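# Place the base on the conveyor, open side up

## Task

Put the base onto the conveyor belt so that its open side faces upward, then release it from the gripper.

## Robot and tools

ROBOT. Two 6-joint arms, left_arm and right_arm, each ending in a parallel two-finger gripper. Every per-joint list follows this order: waist (joint1), shoulder (joint2), elbow (joint3), wrist pitch (joint4), wrist yaw (joint5), wrist roll (joint6); arm blocks in results may also carry the finger gap last. Wrist pitch has its sign flipped compared with the URDF, both in commands and in results.

FRAME. All reported hand poses share one scene frame: origin on the table surface midway between the arms, +z up, +x pointing out across the table, left_arm toward +y. The names left and right do not correspond to image sides. left_arm's base sits at (-0.005, +0.375, 0) m, turned slightly (quat_wxyz 0.998, 0, 0, 0.059); right_arm's base is at (+0.042, -0.232, 0) m, almost unrotated. The gripper's fingers extend along its own +z and close along its y. end_effector_position is the point between the pads, roughly 1 cm short of the fingertips; the printed value may be inaccurate, more so with the arm stretched out.

THE ROW. Every command is a single row of 14 numbers, each between -1 and 1, covering both arms even when one stays still: left waist, shoulder, elbow, wrist pitch, wrist yaw, wrist roll, left opening, then the same seven for the right arm. The six joint entries are offsets, not poses, scaled so 1.0 equals 1.202 rad (waist), 1.258 (shoulder), 1.238 (elbow), 2.073 (wrist pitch), 2.022 (wrist yaw and wrist roll). The opening entry is absolute: +1 fully open (pad gap 0.094 m), -1 closed. Joint ranges in rad: waist -2.618 to 3.054, shoulder 0.000 to 3.142, elbow 0.000 to 3.142, wrist pitch -1.571 to 1.571, wrist yaw -1.571 to 1.571, wrist roll -2.094 to 2.094. True stops may differ by up to 0.036 rad. Requesting more than 0.036 rad beyond a range gets the action rejected for both arms; a malformed action, or a bad first action, rejects the whole call.

execute_actions(actions): a list of up to 15 actions; each action is a table of up to 15 rows, one row per 1/30 s step, and a table with fewer rows repeats its final row until 15 steps (0.5 s) pass. Offsets count from the joint angles when that action begins (for a call's first action, the last reported angles). An empty list simply returns the current state and images. Per step, each joint target is kept within a lead of the measured angle (0.202 waist, 0.258 shoulder, 0.238 elbow, 0.573 wrist pitch, 0.522 wrist yaw and roll), and targets are shrunk if they would shift the gripper over 70 mm, so big changes need several actions. Arms may droop under all-zero offsets; correct by commanding back toward the desired angles.

move(target, speed, blocking): target is one 14-number row; its offsets are taken from the last result's Joint positions. All joints travel proportionally, so the hand follows a curve, with no avoidance of obstacles or the other arm. speed (0.01 to 2 rad/s, default 0.5) caps the joint with the longest travel; paths last 0.5 to 10 s. Finger values apply at once. blocking=false returns after 0.5 s while motion continues; until it ends, use wait or stop before sending more rows. The result adds a "move:" line: the ending (done, off_target, moving, held, fault), limits=held or limits=none, and each arm's joint farthest from its target. Faster moves and targets set deeper past contact press harder.

wait(seconds): 0 to 10; holds the last commands, returns early if a running move finishes. stop(): brakes a running move (needs room); fingers continue. zoom_image(camera, region): camera is cam_head_left, cam_head_right, cam_high, cam_low, cam_left_wrist or cam_right_wrist (each 504x504); region [x0, y0, x1, y1] in pixels from the top-left, at most 504 by 504. read_manual(section): only "licences"; moves nothing. finished_scene(scene): give the current scene number; it is final, so call it only after the base rests on the belt open side up and has been released.

RESULTS. The state line shows each gripper's position (m) and quat_wxyz. Joint positions and Joint velocities give rad and rad/s per joint plus the finger gap in m. Joint targets are the angles currently being driven toward. grip_measured is the finger opening on the command scale (each gripper may be off by about 1 mm). Joint torques are total drive output, noisy and offset. Other lines: "joint sent to its limit", "joint command not followed" (clearance check altered targets), FAULT, MOTOR HOT (75 °C), OVER-TEMPERATURE FAULT (90 °C halts that arm 10 s; 100 °C makes it go limp and fall).

GRIPPING AND CARE. To hold the base, command an opening about 0.03 below grip_measured; smaller margins hold more gently. Pad force tops out near 50 to 62 N. Held parts can be briefly tugged, so grip firmly. Avoid arm-to-arm contact, dropping or slamming the base, strong pushes, and anything leaving the table. Holding loads heats motors, so don't linger. Open the gripper fully to release, then back away.

Each tool is called after ">>>" by a JSON object that holds its "method" and its "body", one argument or row to a line.

## Session

>>> {"method": "execute_actions", "body": {
  "actions": []
}}

Scene clock: 0.00 s.
left_arm: end_effector_position=(+0.5098, -0.1626, +0.1331) grip_measured=+1.000 end_effector_quat_wxyz=(+0.698, +0.363, +0.614, -0.061) | right_arm: end_effector_position=(+0.2957, -0.3249, +0.2696) grip_measured=+1.000 end_effector_quat_wxyz=(+0.581, +0.347, +0.733, -0.071)
Joint names: [waist, shoulder, elbow, wrist pitch, wrist yaw, wrist roll]
Joint positions: left_arm=[-0.985  2.732  2.142 -0.571 -0.245  0.443  0.094] | right_arm=[-0.022  0.623  0.699  0.443  0.501  0.504  0.094]
Joint velocities: left_arm=[-0.012 -0.002 -0.002  0.095  0.051  0.037  0.   ] | right_arm=[ 0.022  0.007 -0.007 -0.066 -0.022  0.007  0.   ]
Joint torques (N m, as the arm reports them, + toward a larger Joint positions number): no reading
Motor temperatures (°C, as the motors report them): left_arm=[28 27 28 25 25 29] | right_arm=[28 28 27 27 26 26]
Joint targets: left_arm=[-0.985 2.726 2.148 -0.564 -0.245 0.442] | right_arm=[-0.022 0.617 0.703 0.456 0.504 0.503]

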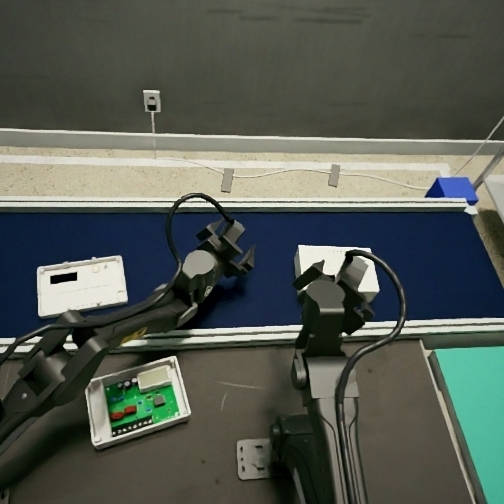

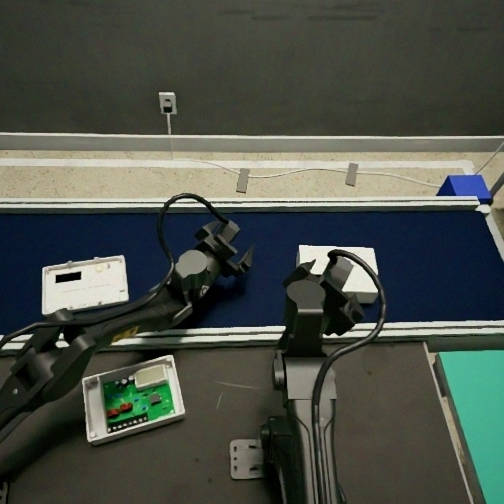

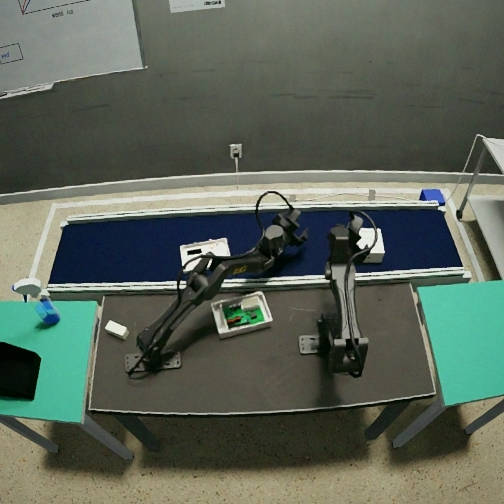

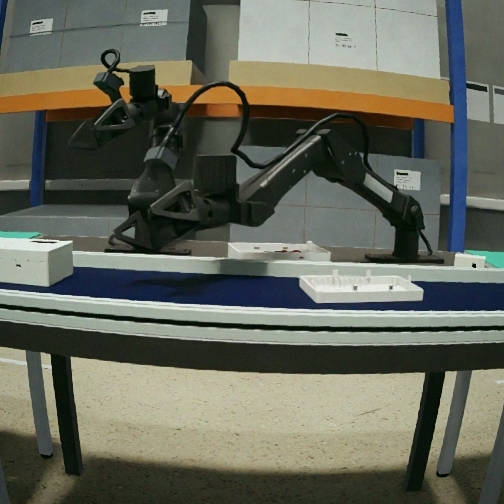

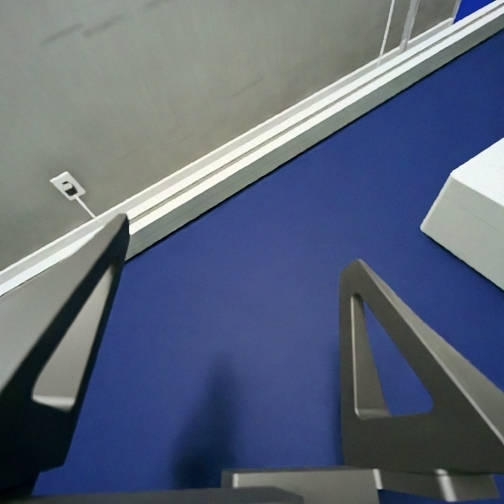

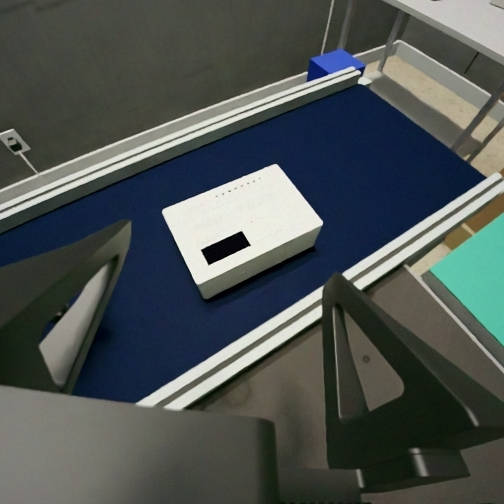

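>>> {"method": "move", "body": {
  "target": [0,0,0,0,0,0,1,-0.6,0,0,0,0,0,1],
  "speed": 1
}}

>>> {"method": "move", "body": {
  "target": [-0.1,-0.584,-0.018,0.99,0.121,-0.219,1,0,0,0,0,0,0,1],
  "speed": 1.2
}}

Scene clock: 1.97 s.
left_arm: end_effector_position=(+0.5098, -0.1626, +0.1331) grip_measured=+1.000 end_effector_quat_wxyz=(+0.698, +0.363, +0.614, -0.061) | right_arm: end_effector_position=(+0.1737, -0.4683, +0.2700) grip_measured=+1.000 end_effector_quat_wxyz=(+0.521, +0.580, +0.566, -0.268)
Joint names: [waist, shoulder, elbow, wrist pitch, wrist yaw, wrist roll]
Joint positions: left_arm=[-0.985  2.732  2.142 -0.571 -0.245  0.443  0.094] | right_arm=[-0.734  0.623  0.699  0.441  0.499  0.504  0.094]
Joint velocities: left_arm=[ 0.012  0.017 -0.007 -0.007 -0.037 -0.022  0.   ] | right_arm=[ 0.002 -0.007 -0.002 -0.022  0.051 -0.007  0.   ]
Joint torques (N m, as the arm reports them, + toward a larger Joint positions number): left_arm=[  0.11 -18.33   8.83  -2.14   0.    -0.01] | right_arm=[-0.69  0.83  6.45 -1.89  0.08  0.  ]
Motor temperatures (°C, as the motors report them): left_arm=[28 28 29 25 25 29] | right_arm=[28 28 27 28 26 26]
Joint targets: left_arm=[-0.985 2.732 2.142 -0.571 -0.245 0.443] | right_arm=[-0.743 0.623 0.699 0.443 0.501 0.504]
move: done; limits=none; left_arm: farthest joint: the waist, 0.000 radians from its target (0.000 radians at the start); right_arm: farthest joint: the waist, 0.009 radians from its target (0.721 radians at the start)

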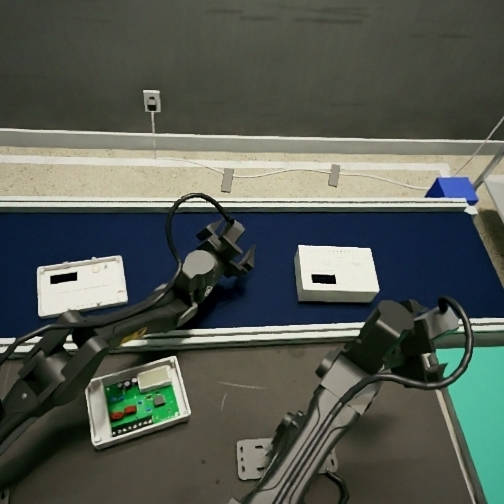

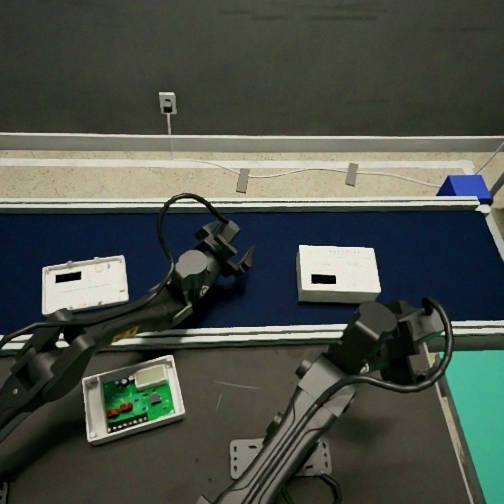

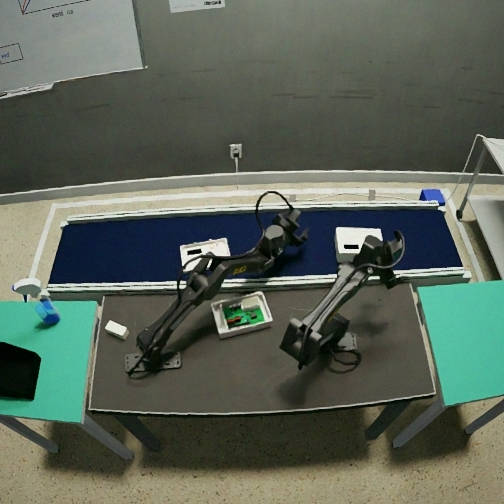

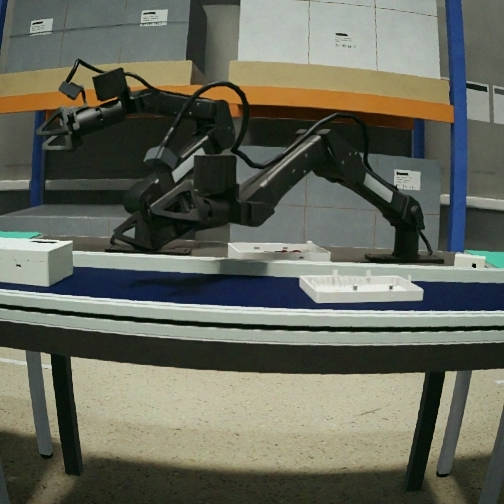

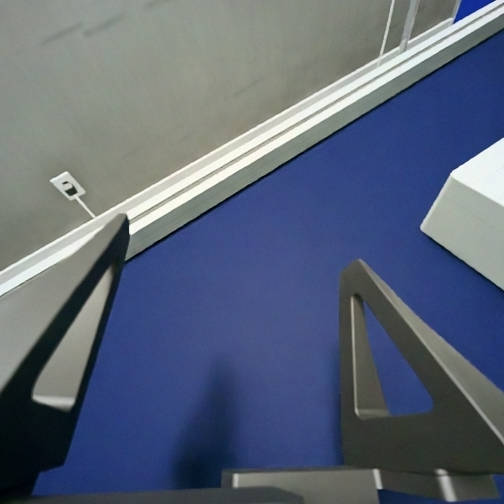

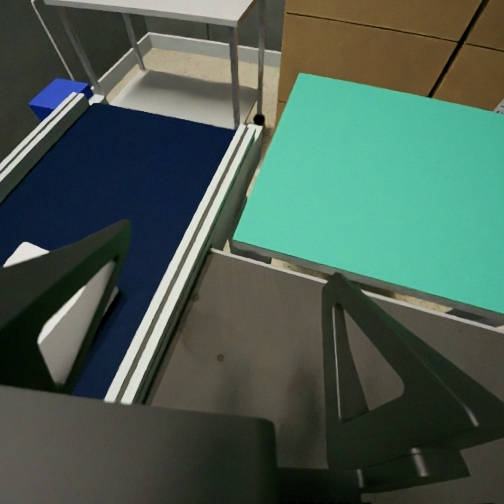

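Scene clock: 4.60 s.
left_arm: end_effector_position=(+0.2342, +0.0239, +0.2089) grip_measured=+1.000 end_effector_quat_wxyz=(+0.106, +0.471, +0.874, -0.052) | right_arm: end_effector_position=(+0.1737, -0.4683, +0.2700) grip_measured=+1.000 end_effector_quat_wxyz=(+0.521, +0.580, +0.566, -0.268)
Joint names: [waist, shoulder, elbow, wrist pitch, wrist yaw, wrist roll]
Joint positions: left_arm=[-1.097  2.007  2.142  1.469 -0.007  0.011  0.094] | right_arm=[-0.734  0.623  0.699  0.441  0.499  0.504  0.094]
Joint velocities: left_arm=[-0.012 -0.017  0.002  0.007  0.037 -0.037  0.   ] | right_arm=[-0.007  0.002 -0.002  0.022  0.051 -0.081  0.   ]
Joint torques (N m, as the arm reports them, + toward a larger Joint positions number): left_arm=[ -0.54 -12.37   5.36  -0.75   0.05  -0.12] | right_arm=[ 0.02  0.85  6.51 -1.93  0.07 -0.01]
Motor temperatures (°C, as the motors report them): left_arm=[28 29 29 26 25 29] | right_arm=[28 28 28 29 26 26]
Joint targets: left_arm=[-1.106 1.997 2.120 1.481 -0.000 0.000] | right_arm=[-0.734 0.623 0.699 0.441 0.499 0.504]
move: off_target (left_arm); limits=none; left_arm: farthest joint: the elbow, 0.023 radians from its target (0.023 radians at the start); right_arm: farthest joint: the waist, 0.000 radians from its target (0.000 radians at the start)

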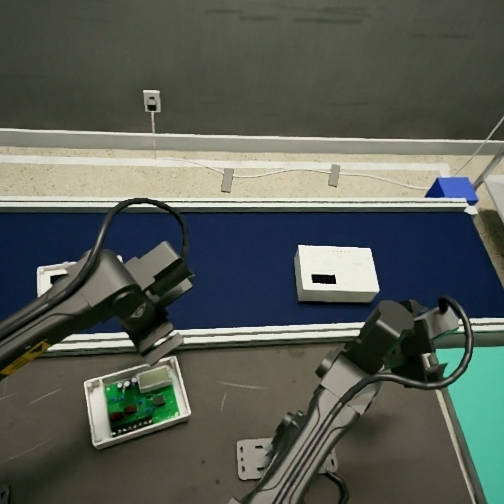

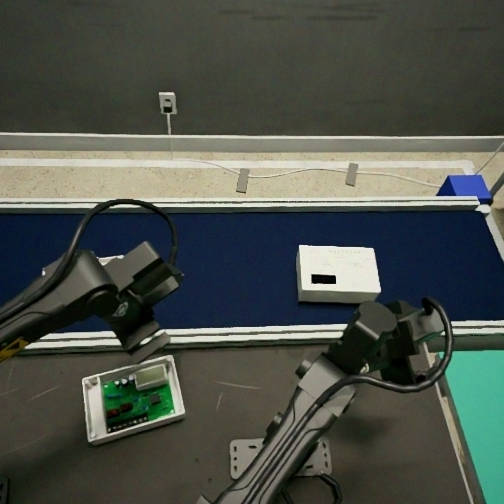

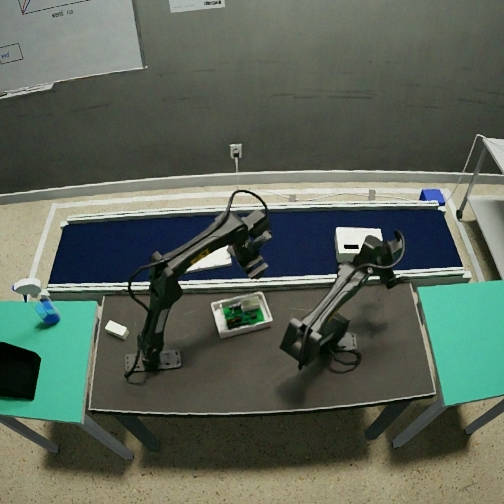

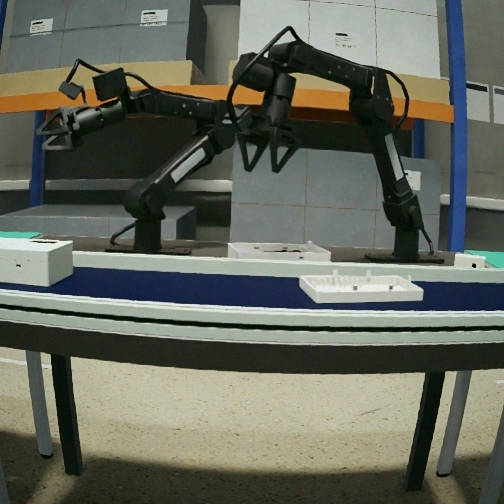

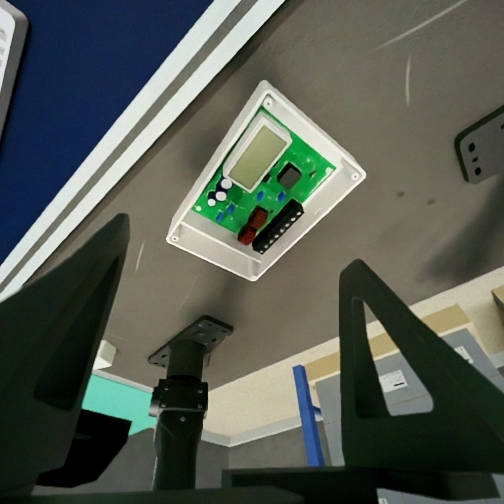

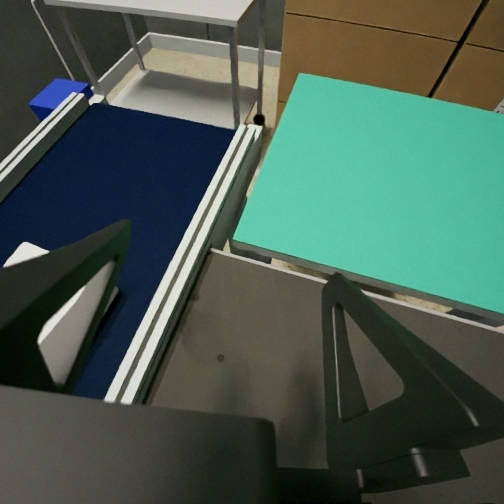

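>>> {"method": "move", "body": {
  "target": [-0.258,-0.145,-0.515,-0.114,0,0,-0.3,0,0,0,0,0,0,1],
  "speed": 0.8
}}

Scene clock: 6.57 s.
left_arm: end_effector_position=(+0.0938, +0.0456, +0.1000) grip_measured=-0.297 end_effector_quat_wxyz=(-0.001, +0.604, +0.797, +0.005) | right_arm: end_effector_position=(+0.1737, -0.4683, +0.2700) grip_measured=+1.000 end_effector_quat_wxyz=(+0.521, +0.580, +0.566, -0.268)
Joint names: [waist, shoulder, elbow, wrist pitch, wrist yaw, wrist roll]
Joint positions: left_arm=[-1.405  1.856  1.522  1.244 -0.007  0.011  0.033] | right_arm=[-0.734  0.623  0.699  0.441  0.499  0.504  0.094]
Joint velocities: left_arm=[ 0.002  0.002 -0.002  0.037 -0.066  0.007 -0.001] | right_arm=[-0.002 -0.007 -0.012  0.037 -0.081 -0.007  0.   ]
Joint torques (N m, as the arm reports them, + toward a larger Joint positions number): left_arm=[ -0.02 -12.5    5.79  -0.51  -0.01  -0.02] | right_arm=[ 0.02  0.84  6.5  -1.92  0.06 -0.01]
Motor temperatures (°C, as the motors report them): left_arm=[28 29 29 26 25 29] | right_arm=[28 28 28 29 26 26]
Joint targets: left_arm=[-1.407 1.825 1.505 1.233 -0.007 0.011] | right_arm=[-0.734 0.623 0.699 0.441 0.499 0.504]
move: off_target (left_arm); limits=none; left_arm: farthest joint: the shoulder, 0.031 radians from its target (0.182 radians at the start); right_arm: farthest joint: the waist, 0.000 radians from its target (0.000 radians at the start)

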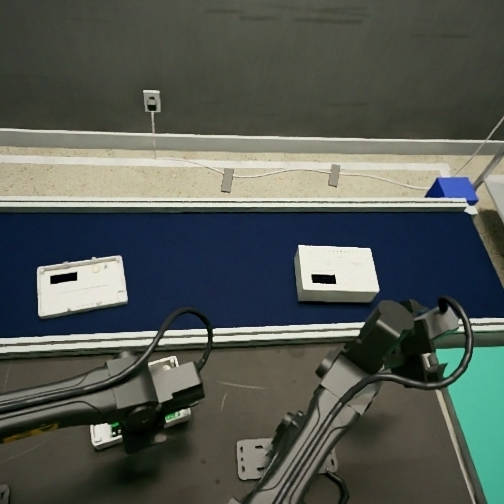

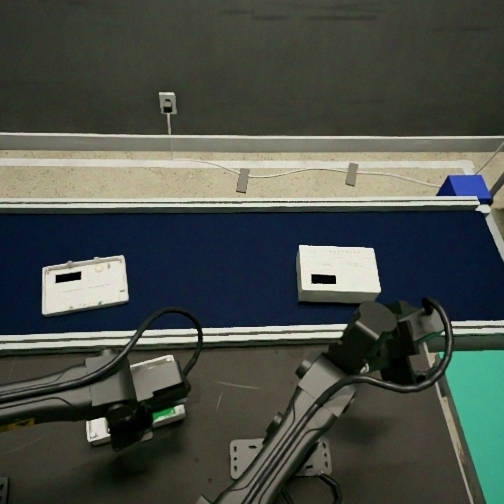

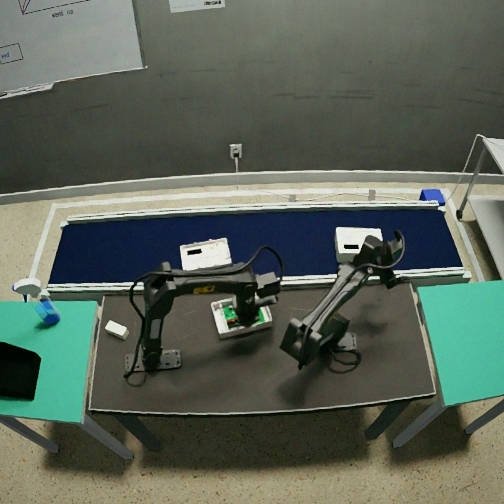

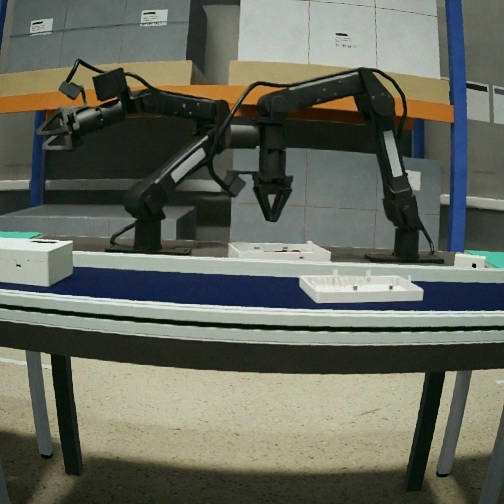

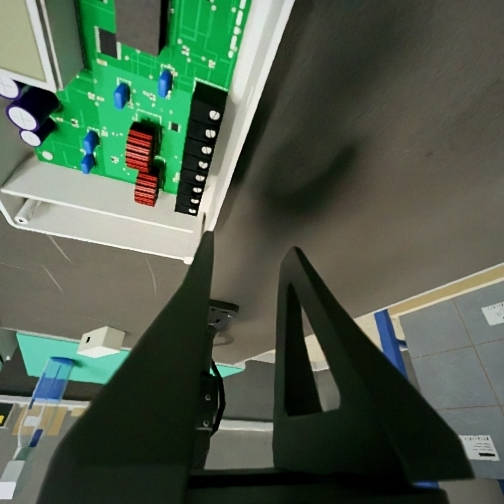

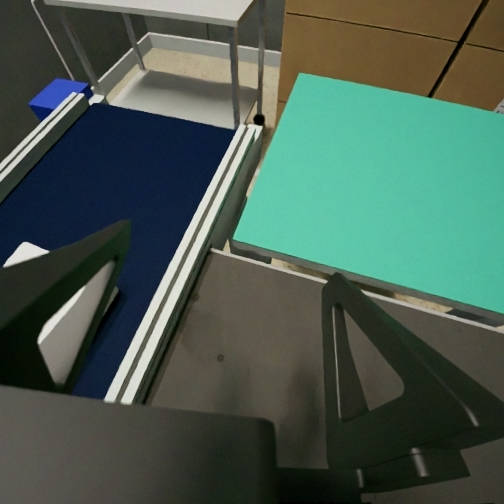

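>>> {"method": "move", "body": {
  "target": [0.035,-0.013,-0.127,-0.082,0,0,-0.3,0,0,0,0,0,0,1],
  "speed": 0.3
}}

Scene clock: 8.07 s.
left_arm: end_effector_position=(+0.1046, +0.0494, +0.0657) grip_measured=-0.297 end_effector_quat_wxyz=(+0.008, +0.591, +0.807, -0.001) | right_arm: end_effector_position=(+0.1737, -0.4683, +0.2700) grip_measured=+1.000 end_effector_quat_wxyz=(+0.521, +0.580, +0.566, -0.268)
Joint names: [waist, shoulder, elbow, wrist pitch, wrist yaw, wrist roll]
Joint positions: left_arm=[-1.372  1.856  1.385  1.086 -0.007  0.011  0.033] | right_arm=[-0.734  0.623  0.699  0.441  0.499  0.504  0.094]
Joint velocities: left_arm=[-0.012  0.007 -0.007 -0.066  0.022 -0.037  0.   ] | right_arm=[ 0.012  0.017  0.012  0.022  0.051 -0.037  0.   ]
Joint torques (N m, as the arm reports them, + toward a larger Joint positions number): left_arm=[  0.82 -11.27   5.53  -0.53  -0.01  -0.02] | right_arm=[ 0.02  0.86  6.49 -1.91  0.07 -0.01]
Motor temperatures (°C, as the motors report them): left_arm=[28 29 29 25 25 29] | right_arm=[28 28 28 30 26 26]
Joint targets: left_arm=[-1.363 1.840 1.365 1.074 -0.007 0.011] | right_arm=[-0.734 0.623 0.699 0.441 0.499 0.504]
move: done; limits=none; left_arm: farthest joint: the elbow, 0.020 radians from its target (0.158 radians at the start); right_arm: farthest joint: the waist, 0.000 radians from its target (0.000 radians at the start)

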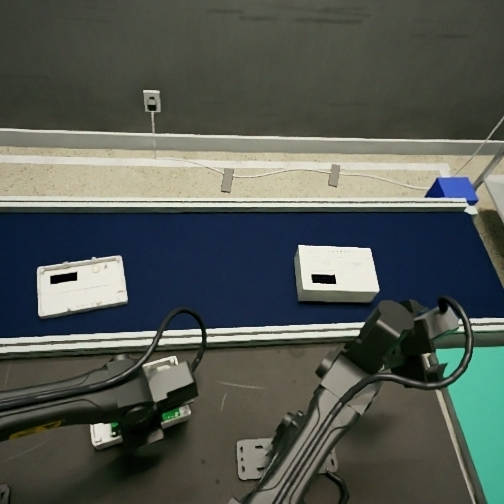

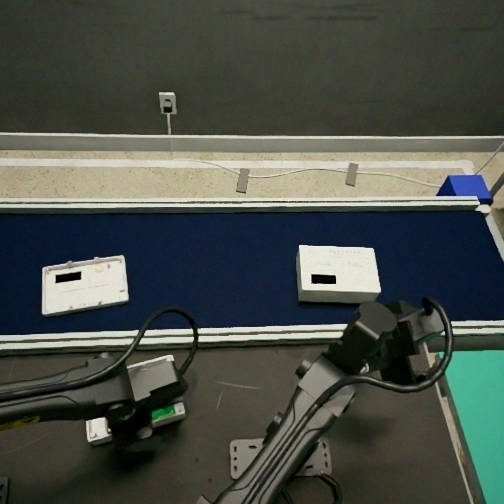

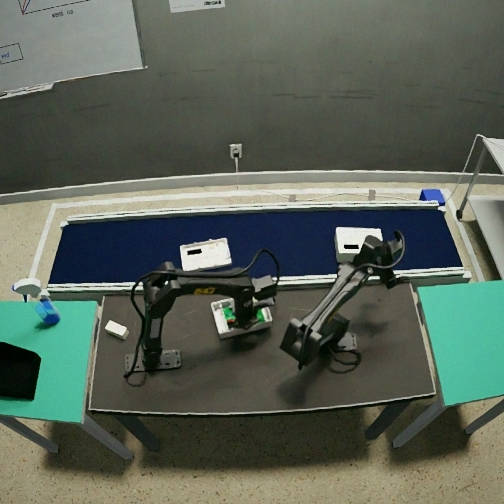

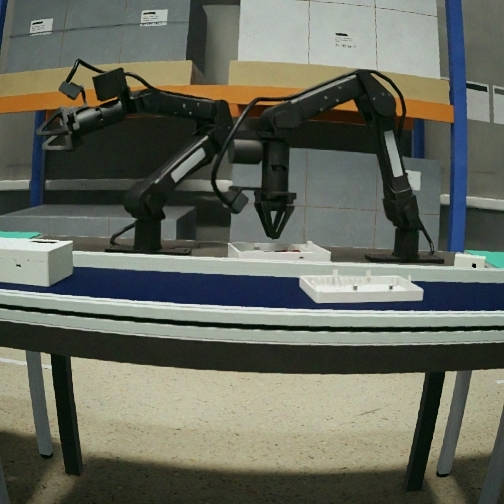

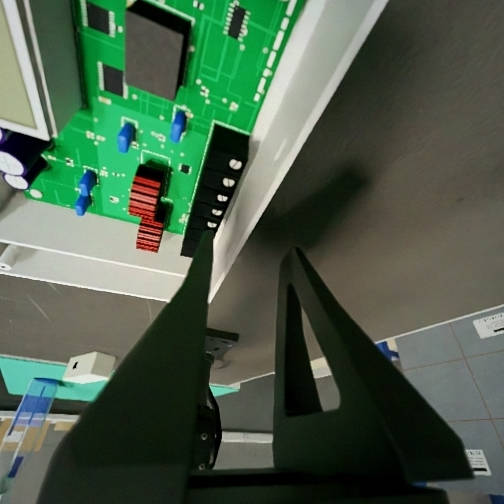

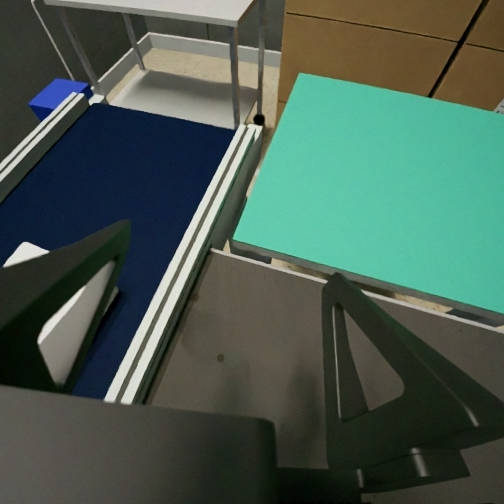

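>>> {"method": "move", "body": {
  "target": [0.005,0.115,0.135,0.006,0,0,-0.3,0,0,0,0,0,0,1],
  "speed": 0.3
}}

Scene clock: 10.70 s.
left_arm: end_effector_position=(+0.1147, +0.0187, +0.0547) grip_measured=-0.297 end_effector_quat_wxyz=(+0.007, +0.591, +0.807, -0.001) | right_arm: end_effector_position=(+0.1737, -0.4683, +0.2700) grip_measured=+1.000 end_effector_quat_wxyz=(+0.521, +0.580, +0.566, -0.268)
Joint names: [waist, shoulder, elbow, wrist pitch, wrist yaw, wrist roll]
Joint positions: left_arm=[-1.372  1.987  1.519  1.091 -0.007  0.011  0.033] | right_arm=[-0.734  0.623  0.699  0.441  0.499  0.504  0.094]
Joint velocities: left_arm=[-0.012  0.002 -0.002 -0.037  0.007 -0.022 -0.   ] | right_arm=[ 0.007 -0.002  0.002 -0.081 -0.022  0.051  0.   ]
Joint torques (N m, as the arm reports them, + toward a larger Joint positions number): left_arm=[  0.56 -10.26  10.23  -0.36  -0.01  -0.02] | right_arm=[ 0.02  0.85  6.49 -1.91  0.07  0.  ]
Motor temperatures (°C, as the motors report them): left_arm=[28 29 29 25 25 29] | right_arm=[28 28 28 30 26 26]
Joint targets: left_arm=[-1.366 2.001 1.552 1.098 -0.007 0.011] | right_arm=[-0.734 0.623 0.699 0.441 0.499 0.504]
move: off_target (left_arm); limits=none; left_arm: farthest joint: the elbow, 0.033 radians from its target (0.168 radians at the start); right_arm: farthest joint: the waist, 0.000 radians from its target (0.000 radians at the start)

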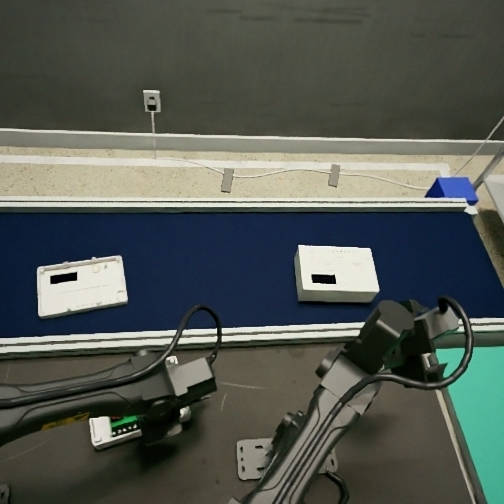

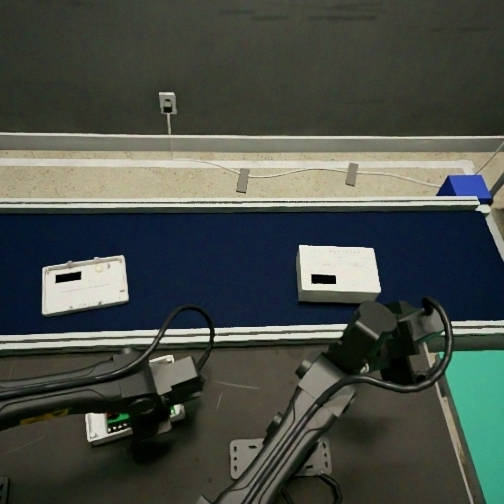

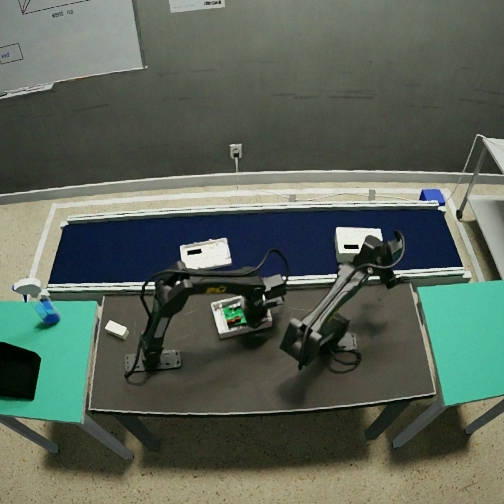

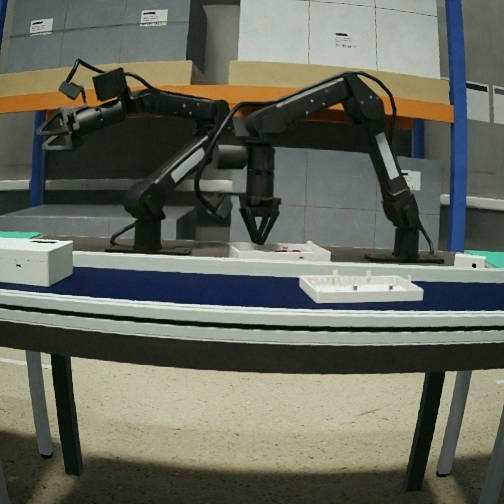

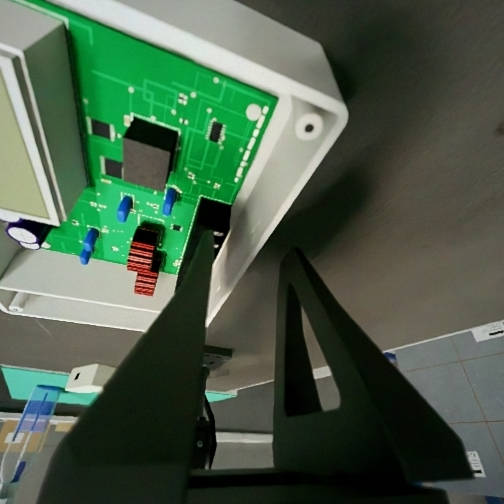

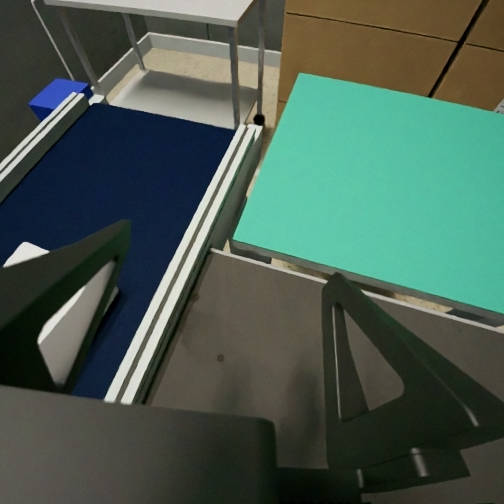

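>>> {"method": "move", "body": {
  "target": [0,0.04,-0.02,-0.03,0,0,-0.6,0,0,0,0,0,0,1],
  "speed": 0.2
}}

Scene clock: 11.77 s.
left_arm: end_effector_position=(+0.1177, +0.0094, +0.0403) grip_measured=-0.597 end_effector_quat_wxyz=(+0.011, +0.591, +0.807, -0.004) | right_arm: end_effector_position=(+0.1737, -0.4683, +0.2700) grip_measured=+1.000 end_effector_quat_wxyz=(+0.521, +0.580, +0.566, -0.268)
Joint names: [waist, shoulder, elbow, wrist pitch, wrist yaw, wrist roll]
Joint positions: left_arm=[-1.372  2.028  1.519  1.039 -0.007  0.011  0.019] | right_arm=[-0.734  0.623  0.699  0.441  0.499  0.504  0.094]
Joint velocities: left_arm=[-0.007 -0.007 -0.007 -0.022 -0.007 -0.007 -0.   ] | right_arm=[-0.017  0.002 -0.012  0.022  0.037 -0.007  0.   ]
Joint torques (N m, as the arm reports them, + toward a larger Joint positions number): left_arm=[  0.1  -10.85   4.87  -0.51  -0.01  -0.02] | right_arm=[ 0.03  0.85  6.49 -1.92  0.07 -0.01]
Motor temperatures (°C, as the motors report them): left_arm=[28 29 29 25 25 29] | right_arm=[28 28 28 30 26 26]
Joint targets: left_arm=[-1.372 2.038 1.495 1.028 -0.007 0.011] | right_arm=[-0.734 0.623 0.699 0.441 0.499 0.504]
move: off_target (left_arm); limits=none; left_arm: farthest joint: the elbow, 0.025 radians from its target (0.025 radians at the start); right_arm: farthest joint: the waist, 0.000 radians from its target (0.000 radians at the start)

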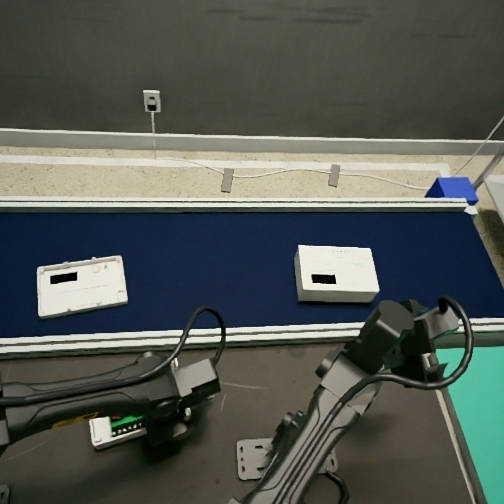

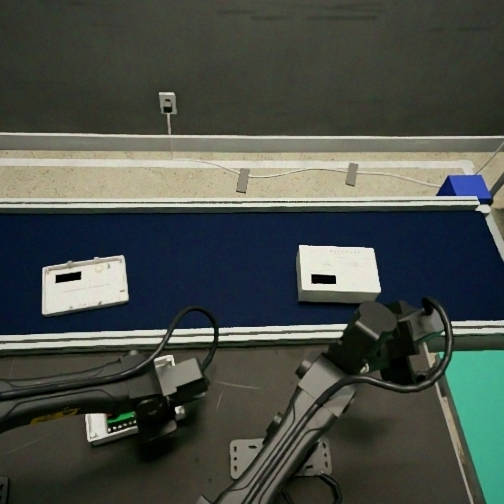

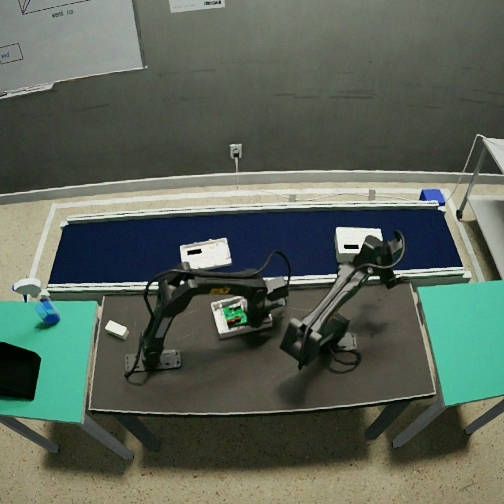

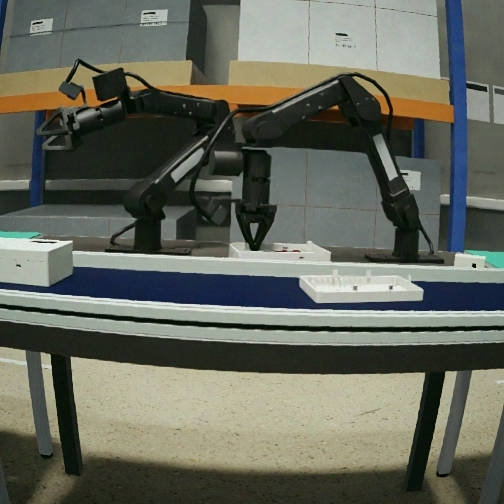

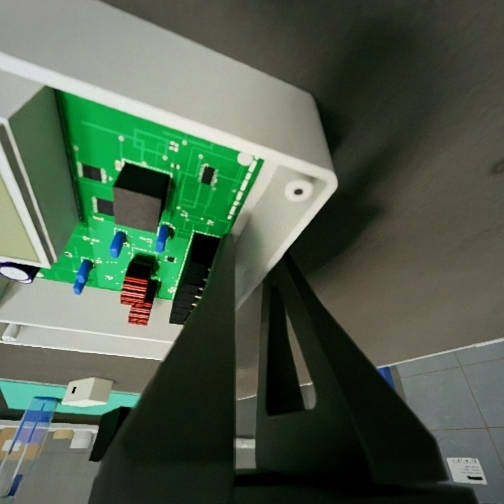

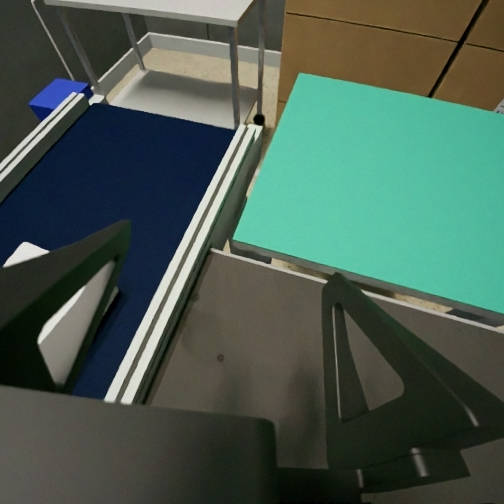

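>>> {"method": "move", "body": {
  "target": [-0.008,0,-0.08,-0.035,0,0,-0.65,0,0,0,0,0,0,1],
  "speed": 0.2
}}

>>> {"method": "move", "body": {
  "target": [0,0,0,0,0,0,-1,0,0,0,0,0,0,1]
}}

Scene clock: 12.83 s.
left_arm: end_effector_position=(+0.1163, +0.0137, +0.0231) grip_measured=-0.647 end_effector_quat_wxyz=(+0.013, +0.591, +0.807, -0.005) | right_arm: end_effector_position=(+0.1737, -0.4683, +0.2700) grip_measured=+1.000 end_effector_quat_wxyz=(+0.521, +0.580, +0.566, -0.268)
Joint names: [waist, shoulder, elbow, wrist pitch, wrist yaw, wrist roll]
Joint positions: left_arm=[-1.372  2.028  1.448  0.964 -0.007  0.011  0.017] | right_arm=[-0.734  0.623  0.699  0.441  0.499  0.504  0.094]
Joint velocities: left_arm=[ 0.007  0.012 -0.002 -0.007  0.022  0.051  0.   ] | right_arm=[-0.002 -0.002  0.012 -0.051 -0.007 -0.022  0.   ]
Joint torques (N m, as the arm reports them, + toward a larger Joint positions number): left_arm=[ -0.62 -11.49   4.65  -0.44  -0.01  -0.02] | right_arm=[ 0.02  0.85  6.51 -1.92  0.06 -0.01]
Motor temperatures (°C, as the motors report them): left_arm=[28 29 29 25 25 29] | right_arm=[28 28 28 31 26 26]
Joint targets: left_arm=[-1.382 2.028 1.420 0.967 -0.007 0.011] | right_arm=[-0.734 0.623 0.699 0.441 0.499 0.504]
move: off_target (left_arm); limits=none; left_arm: farthest joint: the elbow, 0.028 radians from its target (0.099 radians at the start); right_arm: farthest joint: the waist, 0.000 radians from its target (0.000 radians at the start)

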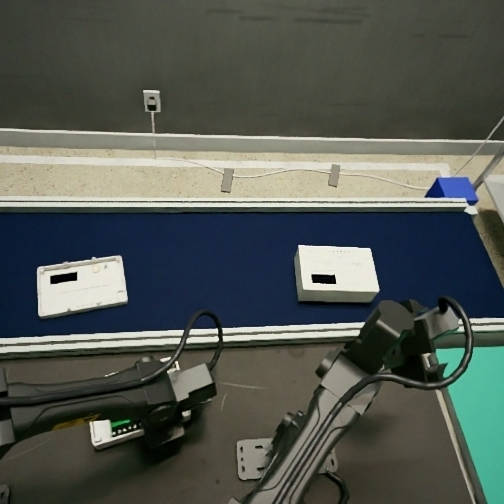

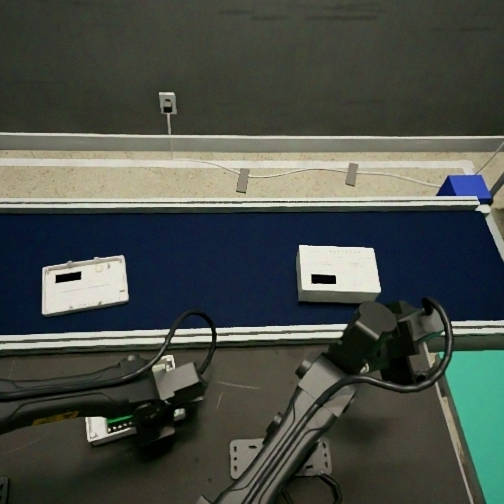

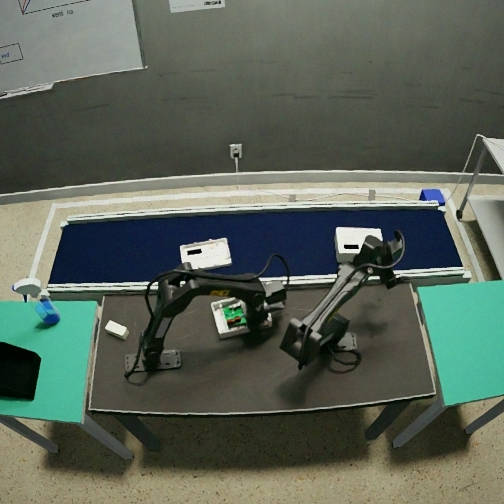

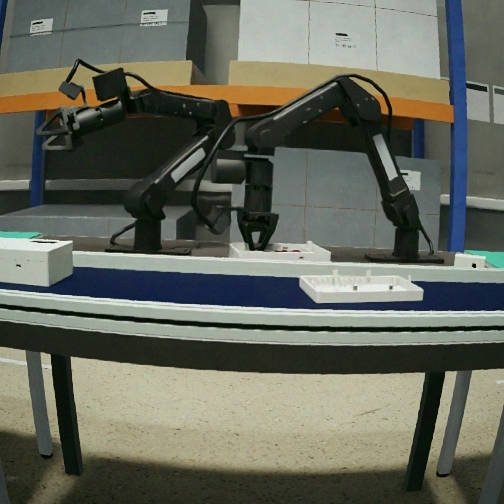

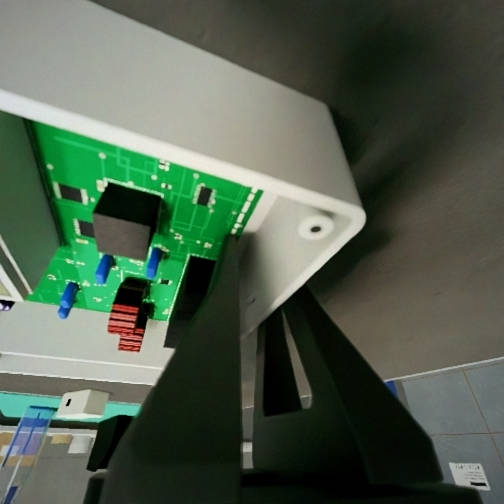

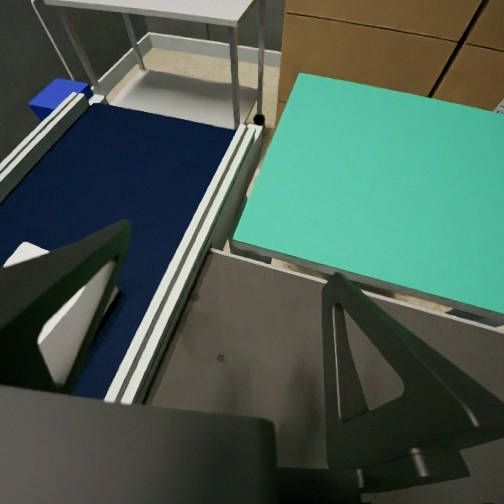

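Scene clock: 13.33 s.
left_arm: end_effector_position=(+0.1154, +0.0133, +0.0231) grip_measured=-0.960 end_effector_quat_wxyz=(+0.011, +0.591, +0.807, -0.007) | right_arm: end_effector_position=(+0.1737, -0.4683, +0.2700) grip_measured=+1.000 end_effector_quat_wxyz=(+0.521, +0.580, +0.566, -0.268)
Joint names: [waist, shoulder, elbow, wrist pitch, wrist yaw, wrist roll]
Joint positions: left_arm=[-1.372  2.028  1.448  0.964 -0.001  0.011  0.002] | right_arm=[-0.734  0.623  0.699  0.441  0.499  0.504  0.094]
Joint velocities: left_arm=[-0.012 -0.012 -0.007 -0.037 -0.037  0.037  0.001] | right_arm=[-0.007  0.002 -0.012  0.007  0.022 -0.066  0.   ]
Joint torques (N m, as the arm reports them, + toward a larger Joint positions number): left_arm=[  0.07 -11.5    7.16  -0.46  -0.04  -0.02] | right_arm=[ 0.04  0.82  6.48 -1.92  0.07 -0.01]
Motor temperatures (°C, as the motors report them): left_arm=[28 29 29 25 25 29] | right_arm=[28 28 28 31 26 26]
Joint targets: left_arm=[-1.372 2.028 1.448 0.964 -0.007 0.011] | right_arm=[-0.734 0.623 0.699 0.441 0.499 0.504]
move: done; limits=none; left_arm: farthest joint: the wrist yaw, 0.006 radians from its target (0.000 radians at the start); right_arm: farthest joint: the waist, 0.000 radians from its target (0.000 radians at the start)

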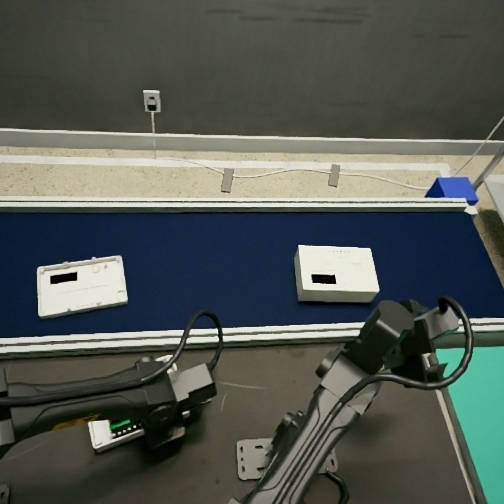

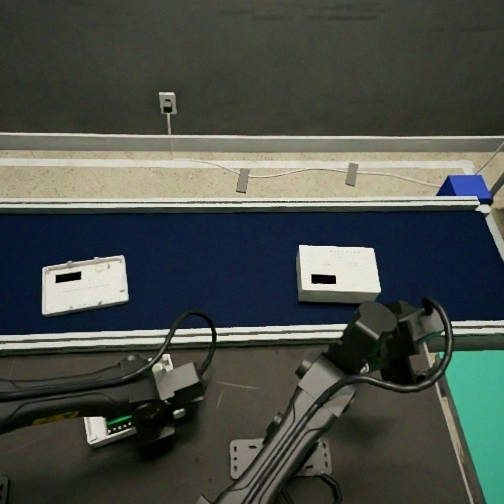

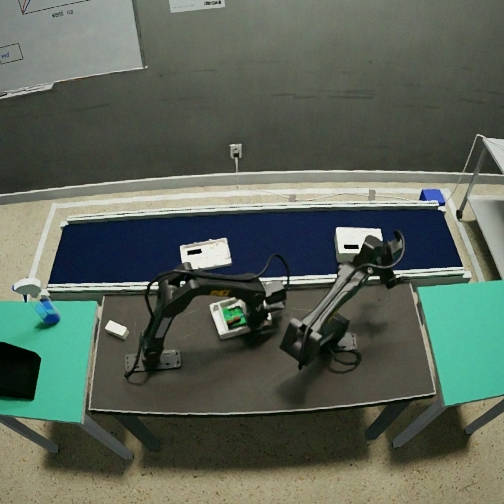

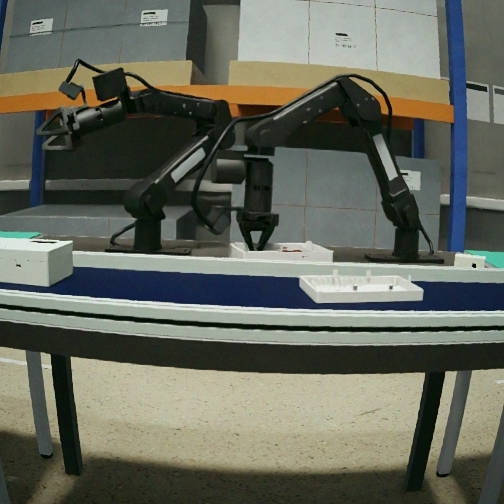

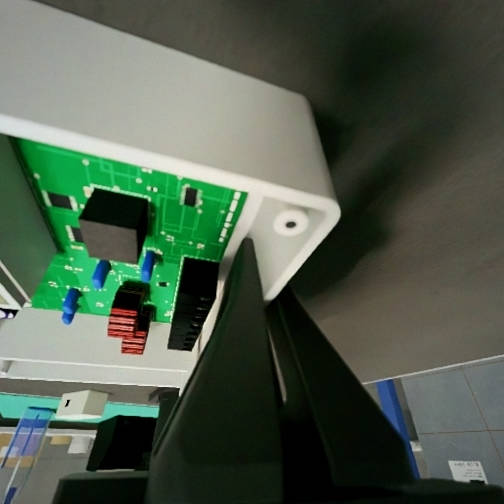

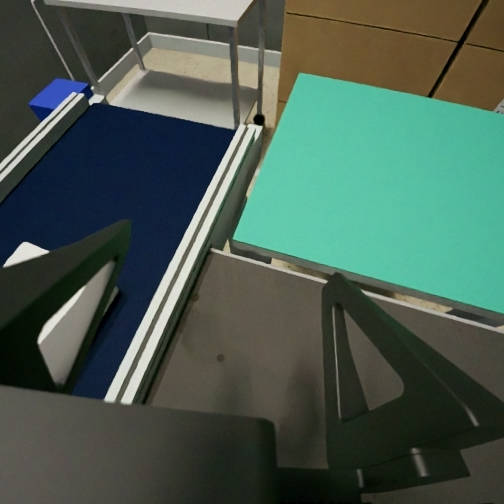

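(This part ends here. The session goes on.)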